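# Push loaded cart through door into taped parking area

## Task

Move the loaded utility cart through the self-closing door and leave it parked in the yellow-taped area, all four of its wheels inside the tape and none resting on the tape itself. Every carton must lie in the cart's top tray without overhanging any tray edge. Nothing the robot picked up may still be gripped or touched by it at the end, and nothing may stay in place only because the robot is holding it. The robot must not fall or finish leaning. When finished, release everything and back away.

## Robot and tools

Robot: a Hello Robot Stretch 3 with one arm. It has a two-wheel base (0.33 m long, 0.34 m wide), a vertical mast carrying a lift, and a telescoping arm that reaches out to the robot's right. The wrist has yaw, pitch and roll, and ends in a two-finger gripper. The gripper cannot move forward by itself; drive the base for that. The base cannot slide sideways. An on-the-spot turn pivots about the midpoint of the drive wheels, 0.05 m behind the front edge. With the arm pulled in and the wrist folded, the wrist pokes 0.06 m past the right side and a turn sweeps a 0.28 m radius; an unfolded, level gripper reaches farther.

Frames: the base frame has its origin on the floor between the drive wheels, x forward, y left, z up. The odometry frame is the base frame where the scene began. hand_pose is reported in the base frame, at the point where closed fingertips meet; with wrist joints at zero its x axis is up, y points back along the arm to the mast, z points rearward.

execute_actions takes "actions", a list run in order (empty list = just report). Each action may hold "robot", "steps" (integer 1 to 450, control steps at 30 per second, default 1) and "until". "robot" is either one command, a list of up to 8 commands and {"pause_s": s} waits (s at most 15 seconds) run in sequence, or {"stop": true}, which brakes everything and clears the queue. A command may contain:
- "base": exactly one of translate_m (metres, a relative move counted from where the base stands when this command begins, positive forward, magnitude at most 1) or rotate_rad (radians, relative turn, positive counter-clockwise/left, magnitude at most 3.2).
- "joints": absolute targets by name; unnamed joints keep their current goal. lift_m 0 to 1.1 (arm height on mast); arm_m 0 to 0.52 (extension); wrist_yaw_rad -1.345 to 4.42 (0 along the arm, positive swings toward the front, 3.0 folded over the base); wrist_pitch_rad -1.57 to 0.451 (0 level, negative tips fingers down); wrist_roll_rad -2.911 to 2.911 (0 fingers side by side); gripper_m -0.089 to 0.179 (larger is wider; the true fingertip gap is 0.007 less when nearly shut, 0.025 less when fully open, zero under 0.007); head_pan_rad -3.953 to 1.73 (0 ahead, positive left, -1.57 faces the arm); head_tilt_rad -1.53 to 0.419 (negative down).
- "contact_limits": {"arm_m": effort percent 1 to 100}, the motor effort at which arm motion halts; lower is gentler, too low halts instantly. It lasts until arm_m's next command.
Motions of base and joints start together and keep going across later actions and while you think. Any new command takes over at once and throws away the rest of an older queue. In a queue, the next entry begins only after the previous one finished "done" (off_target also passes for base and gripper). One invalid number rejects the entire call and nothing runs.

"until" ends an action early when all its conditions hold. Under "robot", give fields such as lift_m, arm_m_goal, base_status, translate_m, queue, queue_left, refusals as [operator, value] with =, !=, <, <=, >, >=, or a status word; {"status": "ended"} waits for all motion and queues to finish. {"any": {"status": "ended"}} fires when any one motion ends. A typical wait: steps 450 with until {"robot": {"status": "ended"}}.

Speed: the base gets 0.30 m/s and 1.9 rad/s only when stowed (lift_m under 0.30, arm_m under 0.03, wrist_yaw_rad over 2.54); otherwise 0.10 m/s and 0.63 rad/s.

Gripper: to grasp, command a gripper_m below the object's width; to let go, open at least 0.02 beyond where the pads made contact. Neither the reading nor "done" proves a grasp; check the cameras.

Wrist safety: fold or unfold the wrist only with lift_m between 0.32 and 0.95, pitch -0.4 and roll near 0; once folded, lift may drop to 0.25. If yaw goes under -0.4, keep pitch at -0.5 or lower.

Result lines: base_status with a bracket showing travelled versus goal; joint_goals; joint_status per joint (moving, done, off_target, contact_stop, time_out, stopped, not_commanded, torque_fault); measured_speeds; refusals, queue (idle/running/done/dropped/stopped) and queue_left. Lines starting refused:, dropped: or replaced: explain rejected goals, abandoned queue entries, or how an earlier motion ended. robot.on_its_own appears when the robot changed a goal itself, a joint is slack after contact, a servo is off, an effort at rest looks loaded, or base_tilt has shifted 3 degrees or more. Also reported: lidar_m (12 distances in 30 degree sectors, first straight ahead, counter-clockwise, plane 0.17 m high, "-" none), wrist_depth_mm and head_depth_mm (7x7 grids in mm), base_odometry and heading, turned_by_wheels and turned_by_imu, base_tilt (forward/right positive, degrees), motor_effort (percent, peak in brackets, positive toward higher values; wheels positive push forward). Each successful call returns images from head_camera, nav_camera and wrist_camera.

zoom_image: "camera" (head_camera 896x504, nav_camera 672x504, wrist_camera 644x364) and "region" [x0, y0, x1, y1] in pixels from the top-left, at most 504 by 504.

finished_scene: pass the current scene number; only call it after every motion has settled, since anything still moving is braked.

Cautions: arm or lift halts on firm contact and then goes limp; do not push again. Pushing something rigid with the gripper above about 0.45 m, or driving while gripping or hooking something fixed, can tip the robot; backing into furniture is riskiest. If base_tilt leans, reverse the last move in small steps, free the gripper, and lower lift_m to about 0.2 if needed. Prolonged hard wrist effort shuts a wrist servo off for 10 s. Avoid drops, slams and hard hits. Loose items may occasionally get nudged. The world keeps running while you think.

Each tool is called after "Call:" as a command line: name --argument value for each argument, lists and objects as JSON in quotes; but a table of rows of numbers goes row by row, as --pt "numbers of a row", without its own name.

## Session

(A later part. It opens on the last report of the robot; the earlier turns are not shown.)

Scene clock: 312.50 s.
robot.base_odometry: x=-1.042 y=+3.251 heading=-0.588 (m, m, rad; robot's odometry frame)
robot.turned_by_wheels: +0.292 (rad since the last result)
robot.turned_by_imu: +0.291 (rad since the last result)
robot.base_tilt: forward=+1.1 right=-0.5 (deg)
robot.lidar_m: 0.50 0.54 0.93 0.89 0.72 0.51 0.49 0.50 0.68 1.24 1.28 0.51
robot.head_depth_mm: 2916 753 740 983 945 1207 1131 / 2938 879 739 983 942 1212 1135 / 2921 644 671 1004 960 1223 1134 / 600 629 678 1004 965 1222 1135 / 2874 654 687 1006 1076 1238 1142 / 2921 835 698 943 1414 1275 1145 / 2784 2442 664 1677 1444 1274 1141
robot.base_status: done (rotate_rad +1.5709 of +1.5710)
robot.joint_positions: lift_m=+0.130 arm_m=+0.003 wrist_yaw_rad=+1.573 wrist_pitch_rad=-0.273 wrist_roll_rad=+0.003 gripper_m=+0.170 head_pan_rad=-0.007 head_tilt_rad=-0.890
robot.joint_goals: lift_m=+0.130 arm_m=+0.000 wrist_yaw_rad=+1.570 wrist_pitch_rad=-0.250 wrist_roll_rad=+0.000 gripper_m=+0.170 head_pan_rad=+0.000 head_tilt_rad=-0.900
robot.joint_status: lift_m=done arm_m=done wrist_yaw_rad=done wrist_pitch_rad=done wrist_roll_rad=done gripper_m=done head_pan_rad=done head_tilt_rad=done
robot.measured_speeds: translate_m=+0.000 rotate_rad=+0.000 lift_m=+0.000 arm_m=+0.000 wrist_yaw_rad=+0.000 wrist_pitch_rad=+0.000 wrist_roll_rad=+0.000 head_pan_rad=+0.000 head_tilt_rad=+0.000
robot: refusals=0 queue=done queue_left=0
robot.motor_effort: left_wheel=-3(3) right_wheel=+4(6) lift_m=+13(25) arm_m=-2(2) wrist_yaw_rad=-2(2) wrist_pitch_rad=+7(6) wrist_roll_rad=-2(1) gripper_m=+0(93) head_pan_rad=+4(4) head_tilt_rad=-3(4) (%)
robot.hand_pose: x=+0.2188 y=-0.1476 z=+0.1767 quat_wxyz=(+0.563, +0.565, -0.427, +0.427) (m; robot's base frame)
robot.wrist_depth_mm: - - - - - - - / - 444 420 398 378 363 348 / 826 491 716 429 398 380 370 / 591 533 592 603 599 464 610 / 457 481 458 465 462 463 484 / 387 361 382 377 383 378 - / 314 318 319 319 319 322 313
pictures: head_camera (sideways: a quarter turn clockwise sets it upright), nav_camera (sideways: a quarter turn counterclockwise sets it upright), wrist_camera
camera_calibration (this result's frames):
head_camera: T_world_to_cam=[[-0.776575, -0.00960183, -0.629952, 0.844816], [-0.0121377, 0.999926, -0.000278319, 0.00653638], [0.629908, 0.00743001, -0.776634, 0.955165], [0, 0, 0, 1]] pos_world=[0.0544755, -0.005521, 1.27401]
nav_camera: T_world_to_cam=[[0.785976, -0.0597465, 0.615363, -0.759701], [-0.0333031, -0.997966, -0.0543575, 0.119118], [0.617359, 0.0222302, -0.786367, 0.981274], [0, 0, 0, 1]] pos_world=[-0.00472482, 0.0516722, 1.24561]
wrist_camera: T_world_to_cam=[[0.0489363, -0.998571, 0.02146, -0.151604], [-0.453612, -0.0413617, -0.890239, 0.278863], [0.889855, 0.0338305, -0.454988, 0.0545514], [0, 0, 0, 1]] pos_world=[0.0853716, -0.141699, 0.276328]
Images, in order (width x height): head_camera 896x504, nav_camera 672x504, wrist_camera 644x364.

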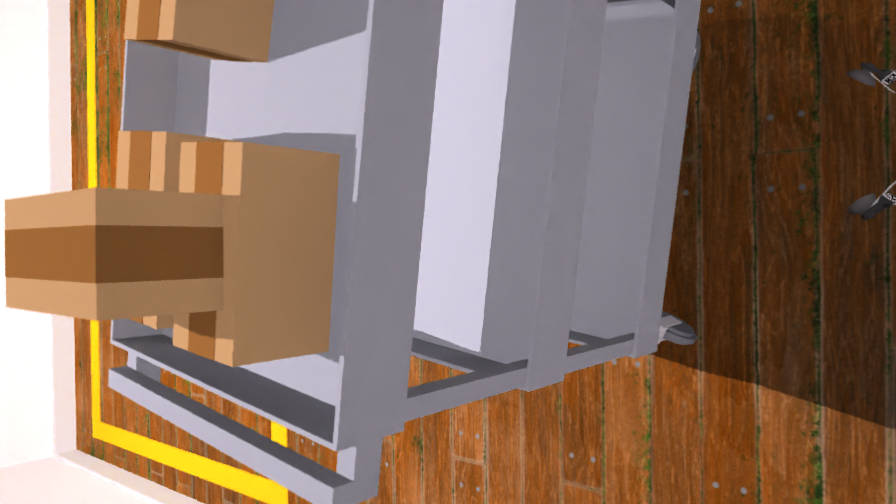

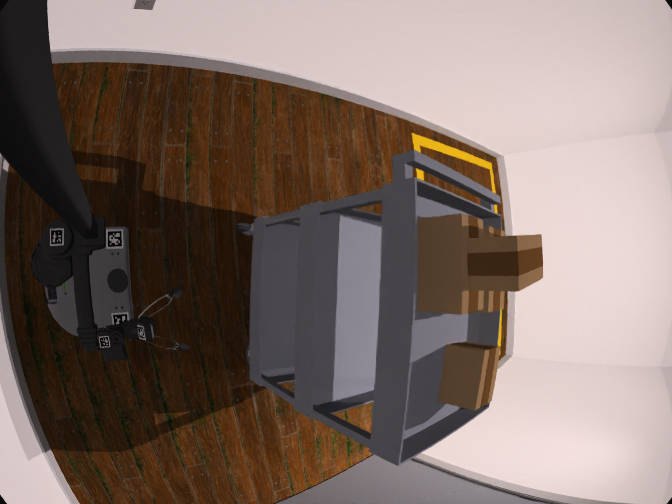

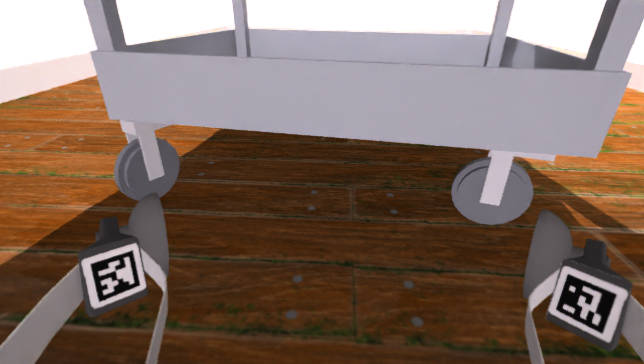

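Call:
execute_actions --actions '[{"robot":{"base":{"translate_m":1.0}},"steps":450,"until":{"robot":{"status":"ended"}}}]'

Call:
execute_actions --actions '[{"robot":{"base":{"translate_m":0.6}},"steps":450,"until":{"robot":{"status":"ended"}}}]'

Scene clock: 326.40 s.
robot.base_odometry: x=-0.210 y=+2.696 heading=-0.588 (m, m, rad; robot's odometry frame)
robot.turned_by_wheels: +0.000 (rad since the last result)
robot.turned_by_imu: -0.002 (rad since the last result)
robot.base_tilt: forward=+1.0 right=-0.5 (deg)
robot.lidar_m: 0.25 0.28 0.95 0.91 0.94 1.26 1.48 1.52 1.27 1.22 0.31 0.25
robot.head_depth_mm: 2119 2319 556 494 533 759 970 / 2129 462 412 478 533 761 1000 / 2086 464 417 486 543 774 1030 / 2108 2309 549 504 545 785 1078 / 2114 2351 693 602 545 774 1101 / 2119 2342 1945 578 514 1253 1143 / 2118 2321 1983 1639 505 1271 1140
robot.base_status: done (translate_m +1.0000 of +1.0000)
robot.joint_positions: lift_m=+0.130 arm_m=+0.003 wrist_yaw_rad=+1.387 wrist_pitch_rad=-0.281 wrist_roll_rad=+0.002 gripper_m=+0.170 head_pan_rad=-0.007 head_tilt_rad=-0.890
robot.joint_goals: lift_m=+0.130 arm_m=+0.000 wrist_yaw_rad=+1.404 wrist_pitch_rad=-0.250 wrist_roll_rad=+0.000 gripper_m=+0.170 head_pan_rad=+0.000 head_tilt_rad=-0.900
robot.joint_status: lift_m=done arm_m=done wrist_yaw_rad=done wrist_pitch_rad=done wrist_roll_rad=done gripper_m=done head_pan_rad=done head_tilt_rad=done
robot.measured_speeds: translate_m=+0.000 rotate_rad=+0.000 lift_m=+0.000 arm_m=+0.000 wrist_yaw_rad=+0.000 wrist_pitch_rad=+0.000 wrist_roll_rad=+0.000 head_pan_rad=+0.000 head_tilt_rad=+0.000
robot: refusals=0 queue=done queue_left=0
robot.on_its_own: wrist_yaw_rad is held at +1.404, not at your +1.570, by its stall guard, which is not easing now; wrist_yaw_rad is at rest, and its effort (+13) is outside its rest range (-12 to +12)
robot.motor_effort: left_wheel=-3(4) right_wheel=+11(36) lift_m=+13(13) arm_m=+0(2) wrist_yaw_rad=+13(30) wrist_pitch_rad=+9(10) wrist_roll_rad=-1(2) gripper_m=-4(5) head_pan_rad=+4(4) head_tilt_rad=-4(4) (%)
robot.hand_pose: x=+0.2141 y=-0.1919 z=+0.1749 quat_wxyz=(+0.601, +0.524, -0.476, +0.371) (m; robot's base frame)
robot.wrist_depth_mm: - - - - - - - / 372 485 579 566 563 534 409 / 348 372 377 374 380 386 356 / 171 166 163 159 155 151 148 / 187 177 177 173 168 163 158 / 283 347 195 190 185 179 - / 304 315 315 320 318 318 310
pictures: head_camera (sideways: a quarter turn clockwise sets it upright), nav_camera (sideways: a quarter turn counterclockwise sets it upright), wrist_camera
camera_calibration (this result's frames):
head_camera: T_world_to_cam=[[-0.776575, -0.00960168, -0.629952, 0.844816], [-0.0121375, 0.999926, -0.00027832, 0.00653638], [0.629908, 0.00742988, -0.776634, 0.955165], [0, 0, 0, 1]] pos_world=[0.0544755, -0.00552101, 1.27401]
nav_camera: T_world_to_cam=[[0.785976, -0.0597467, 0.615363, -0.759701], [-0.0333033, -0.997966, -0.0543575, 0.119118], [0.617359, 0.0222301, -0.786367, 0.981274], [0, 0, 0, 1]] pos_world=[-0.00472481, 0.0516722, 1.24561]
wrist_camera: T_world_to_cam=[[-0.136895, -0.990353, 0.021457, -0.154173], [-0.459848, 0.0443486, -0.88689, 0.290519], [0.877382, -0.131277, -0.461483, 0.0315939], [0, 0, 0, 1]] pos_world=[0.0847693, -0.161422, 0.275547]
Images, in order (width x height): head_camera 896x504, nav_camera 672x504, wrist_camera 644x364.

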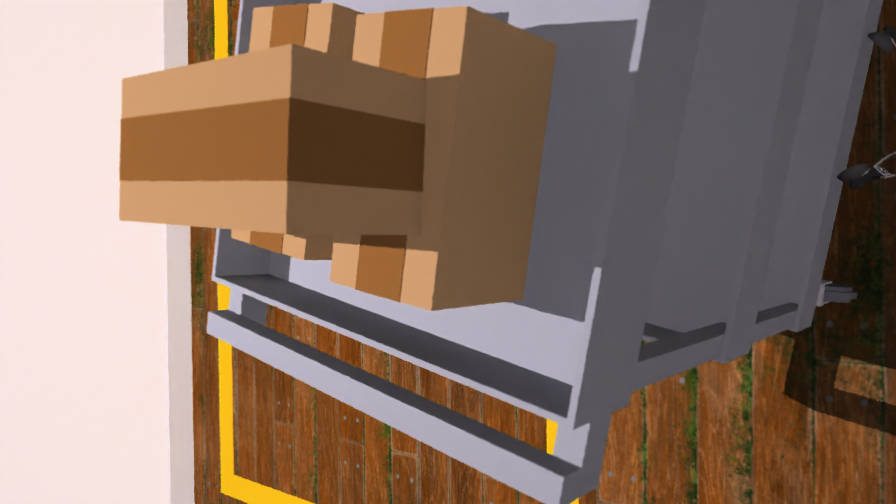

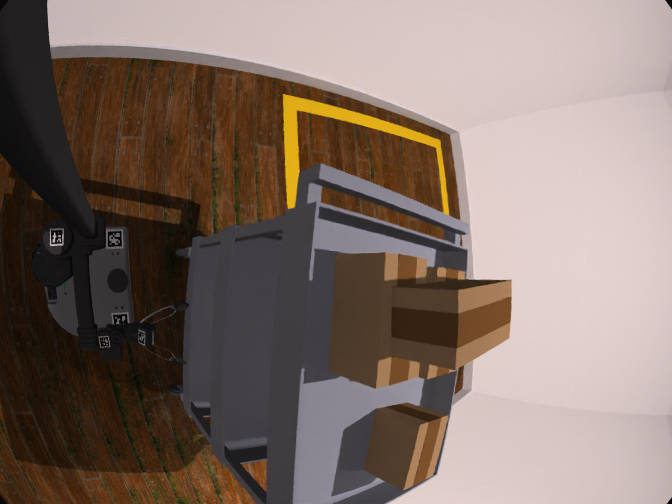

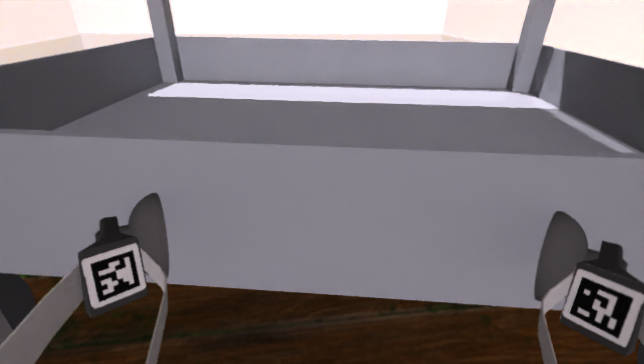

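Scene clock: 333.50 s.
robot.base_odometry: x=+0.289 y=+2.363 heading=-0.588 (m, m, rad; robot's odometry frame)
robot.turned_by_wheels: +0.000 (rad since the last result)
robot.turned_by_imu: +0.000 (rad since the last result)
robot.base_tilt: forward=+1.0 right=-0.6 (deg)
robot.lidar_m: 0.27 1.35 0.97 0.93 0.96 1.29 2.08 1.76 1.26 0.51 0.31 0.27
robot.head_depth_mm: 1552 463 417 481 532 758 949 / 1514 479 434 494 542 772 1014 / 1545 1706 596 509 543 799 1051 / 1545 1719 698 602 539 814 1081 / 1536 1782 1918 577 538 1236 1133 / 1538 1799 1970 1646 1386 1274 1136 / 1540 1779 1966 1676 1450 1273 1140
robot.base_status: done (translate_m +0.6000 of +0.6000)
robot.joint_positions: lift_m=+0.130 arm_m=+0.003 wrist_yaw_rad=+1.282 wrist_pitch_rad=-0.283 wrist_roll_rad=+0.004 gripper_m=+0.170 head_pan_rad=-0.007 head_tilt_rad=-0.890
robot.joint_goals: lift_m=+0.130 arm_m=+0.000 wrist_yaw_rad=+1.301 wrist_pitch_rad=-0.250 wrist_roll_rad=+0.000 gripper_m=+0.170 head_pan_rad=+0.000 head_tilt_rad=-0.900
robot.joint_status: lift_m=done arm_m=done wrist_yaw_rad=done wrist_pitch_rad=done wrist_roll_rad=done gripper_m=done head_pan_rad=done head_tilt_rad=done
robot.measured_speeds: translate_m=+0.000 rotate_rad=+0.000 lift_m=+0.000 arm_m=+0.000 wrist_yaw_rad=+0.000 wrist_pitch_rad=+0.000 wrist_roll_rad=+0.000 head_pan_rad=+0.000 head_tilt_rad=+0.000
robot: refusals=0 queue=done queue_left=0
robot.on_its_own: wrist_yaw_rad is held at +1.301, not at your +1.570, by its stall guard, which is not easing now; wrist_yaw_rad is at rest, and its effort (+14) is outside its rest range (-12 to +12)
robot.motor_effort: left_wheel=-3(5) right_wheel=+11(27) lift_m=+13(13) arm_m=+0(0) wrist_yaw_rad=+14(25) wrist_pitch_rad=+10(10) wrist_roll_rad=-2(2) gripper_m=-4(5) head_pan_rad=+3(4) head_tilt_rad=-4(4) (%)
robot.hand_pose: x=+0.2080 y=-0.2162 z=+0.1744 quat_wxyz=(+0.620, +0.499, -0.502, +0.338) (m; robot's base frame)
robot.wrist_depth_mm: - - - - - - 990 / 352 477 574 561 558 546 426 / 237 369 371 374 382 379 378 / 175 168 165 160 156 152 148 / 192 181 180 174 170 164 158 / 271 343 344 191 186 180 - / 305 314 313 316 315 320 309
pictures: head_camera (sideways: a quarter turn clockwise sets it upright), nav_camera (sideways: a quarter turn counterclockwise sets it upright), wrist_camera
camera_calibration (this result's frames):
head_camera: T_world_to_cam=[[-0.776575, -0.00960168, -0.629952, 0.844816], [-0.0121375, 0.999926, -0.000278321, 0.00653638], [0.629908, 0.00742988, -0.776634, 0.955165], [0, 0, 0, 1]] pos_world=[0.0544755, -0.00552101, 1.27401]
nav_camera: T_world_to_cam=[[0.785976, -0.0597467, 0.615363, -0.759701], [-0.0333033, -0.997966, -0.0543575, 0.119118], [0.61736, 0.0222301, -0.786367, 0.981274], [0, 0, 0, 1]] pos_world=[-0.0047248, 0.0516722, 1.24561]
wrist_camera: T_world_to_cam=[[-0.239988, -0.970568, 0.0200736, -0.15311], [-0.454323, 0.0940168, -0.885862, 0.297709], [0.857902, -0.221716, -0.463514, 0.0183417], [0, 0, 0, 1]] pos_world=[0.0827761, -0.172527, 0.275305]
Images, in order (width x height): head_camera 896x504, nav_camera 672x504, wrist_camera 644x364.

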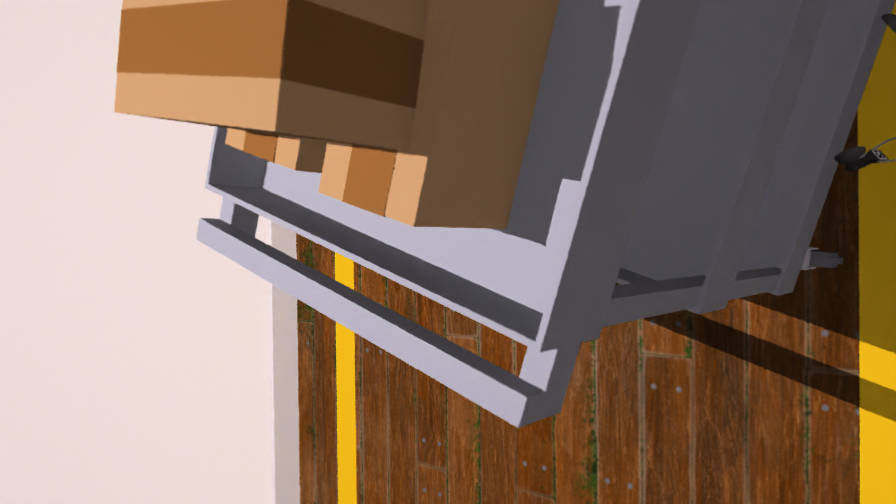

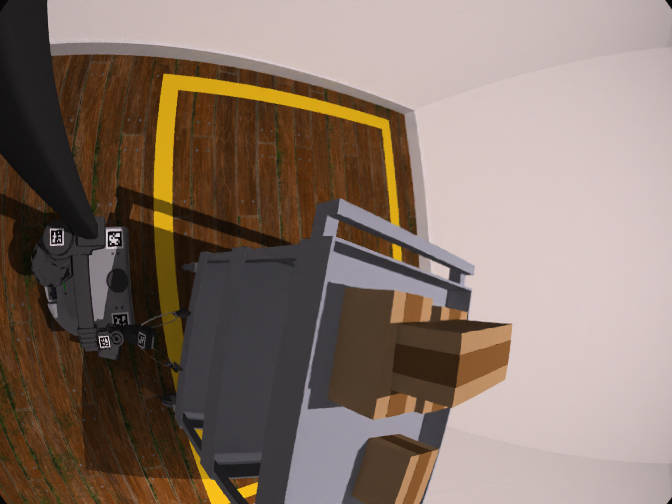

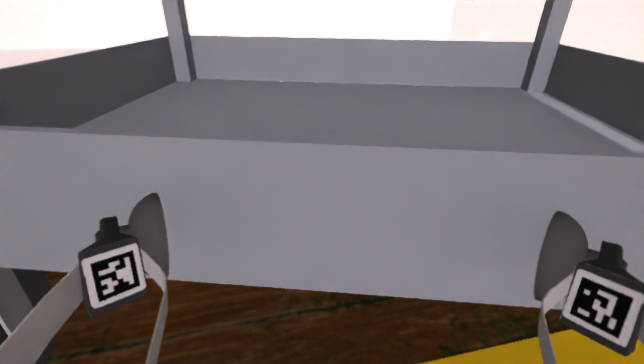

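Call:
execute_actions --actions '[{"robot":[{"base":{"translate_m":0.3}},{"base":{"translate_m":-0.3},"joints":{"head_pan_rad":-0.3}}],"steps":450,"until":{"robot":{"status":"ended"}}}]'

Scene clock: 344.17 s.
robot.base_odometry: x=+0.289 y=+2.363 heading=-0.588 (m, m, rad; robot's odometry frame)
robot.turned_by_wheels: +0.000 (rad since the last result)
robot.turned_by_imu: -0.002 (rad since the last result)
robot.base_tilt: forward=+1.0 right=-0.8 (deg)
robot.lidar_m: 0.56 1.35 0.97 0.93 0.96 1.29 2.07 1.75 1.25 1.20 0.62 0.55
robot.head_depth_mm: 1710 794 683 1040 1127 1244 1127 / 1644 853 694 1052 1218 1272 1137 / 1612 762 699 1048 1229 1268 1133 / 634 688 710 1054 1203 1267 1131 / 632 688 718 1050 1222 1270 1139 / 1488 831 707 1004 1397 1282 1138 / 1490 1587 705 1675 1455 1277 1141
robot.base_status: done (translate_m -0.3000 of -0.3000)
robot.joint_positions: lift_m=+0.130 arm_m=+0.003 wrist_yaw_rad=+1.246 wrist_pitch_rad=-0.274 wrist_roll_rad=+0.003 gripper_m=+0.170 head_pan_rad=-0.293 head_tilt_rad=-0.890
robot.joint_goals: lift_m=+0.130 arm_m=+0.000 wrist_yaw_rad=+1.249 wrist_pitch_rad=-0.250 wrist_roll_rad=+0.000 gripper_m=+0.170 head_pan_rad=-0.300 head_tilt_rad=-0.900
robot.joint_status: lift_m=done arm_m=done wrist_yaw_rad=done wrist_pitch_rad=done wrist_roll_rad=done gripper_m=done head_pan_rad=done head_tilt_rad=done
robot.measured_speeds: translate_m=+0.000 rotate_rad=+0.000 lift_m=+0.000 arm_m=+0.000 wrist_yaw_rad=+0.000 wrist_pitch_rad=+0.000 wrist_roll_rad=+0.000 head_pan_rad=+0.000 head_tilt_rad=+0.000
robot: refusals=0 queue=done queue_left=0
robot.on_its_own: wrist_yaw_rad is held at +1.249, not at your +1.570, by its stall guard, which is not easing now
robot.motor_effort: left_wheel=-1(6) right_wheel=+3(29) lift_m=+13(12) arm_m=-1(1) wrist_yaw_rad=+2(25) wrist_pitch_rad=+7(11) wrist_roll_rad=-1(2) gripper_m=-1(5) head_pan_rad=-4(28) head_tilt_rad=-4(4) (%)
robot.hand_pose: x=+0.2062 y=-0.2249 z=+0.1767 quat_wxyz=(+0.625, +0.487, -0.513, +0.329) (m; robot's base frame)
robot.wrist_depth_mm: - - - - - - 946 / - 435 425 414 404 393 990 / 799 472 723 446 434 417 869 / 584 530 599 602 615 489 615 / 459 481 461 466 470 469 488 / 388 364 380 376 383 381 - / 314 321 320 318 320 321 311
pictures: head_camera (sideways: a quarter turn clockwise sets it upright), nav_camera (sideways: a quarter turn counterclockwise sets it upright), wrist_camera
camera_calibration (this result's frames):
head_camera: T_world_to_cam=[[-0.747729, 0.20991, -0.629952, 0.84464], [0.270499, 0.96272, -0.000278318, 0.00481229], [0.606409, -0.170609, -0.776634, 0.955308], [0, 0, 0, 1]] pos_world=[0.050952, -0.0189465, 1.27401]
nav_camera: T_world_to_cam=[[0.73718, -0.279093, 0.615363, -0.759403], [-0.31354, -0.948018, -0.0543575, 0.120827], [0.598546, -0.15287, -0.786367, 0.981389], [0, 0, 0, 1]] pos_world=[0.0102951, 0.052627, 1.24561]
wrist_camera: T_world_to_cam=[[-0.275417, -0.961096, 0.0209905, -0.152701], [-0.44271, 0.107423, -0.890207, 0.301111], [0.853319, -0.254471, -0.455073, 0.0111246], [0, 0, 0, 1]] pos_world=[0.0817557, -0.176276, 0.276319]
Images, in order (width x height): head_camera 896x504, nav_camera 672x504, wrist_camera 644x364.

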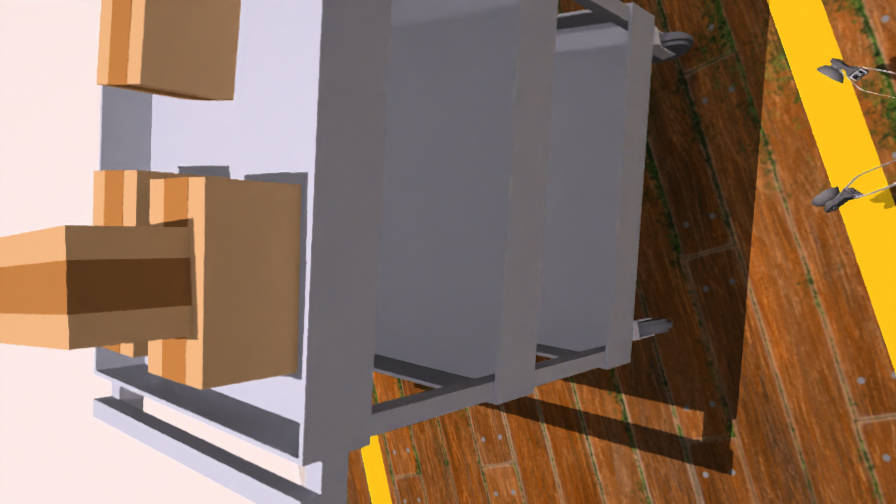

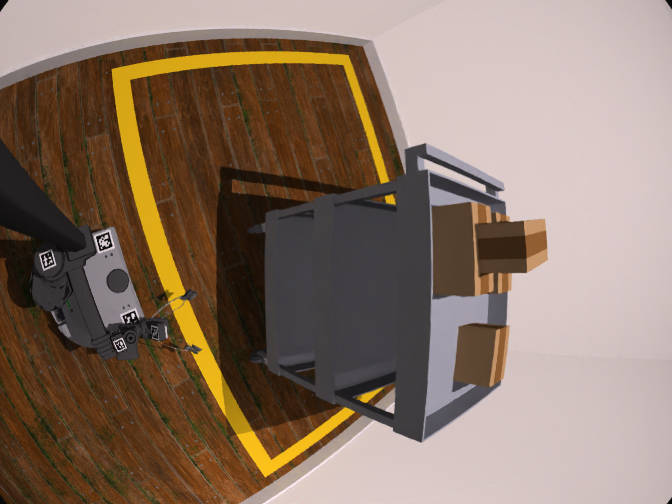

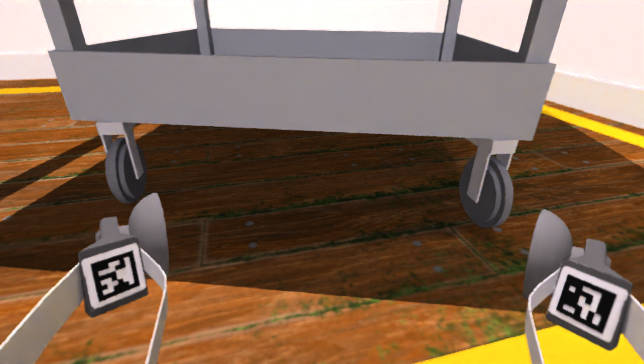

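Call:
finished_scene --scene 1

The scene is finished: the task was done.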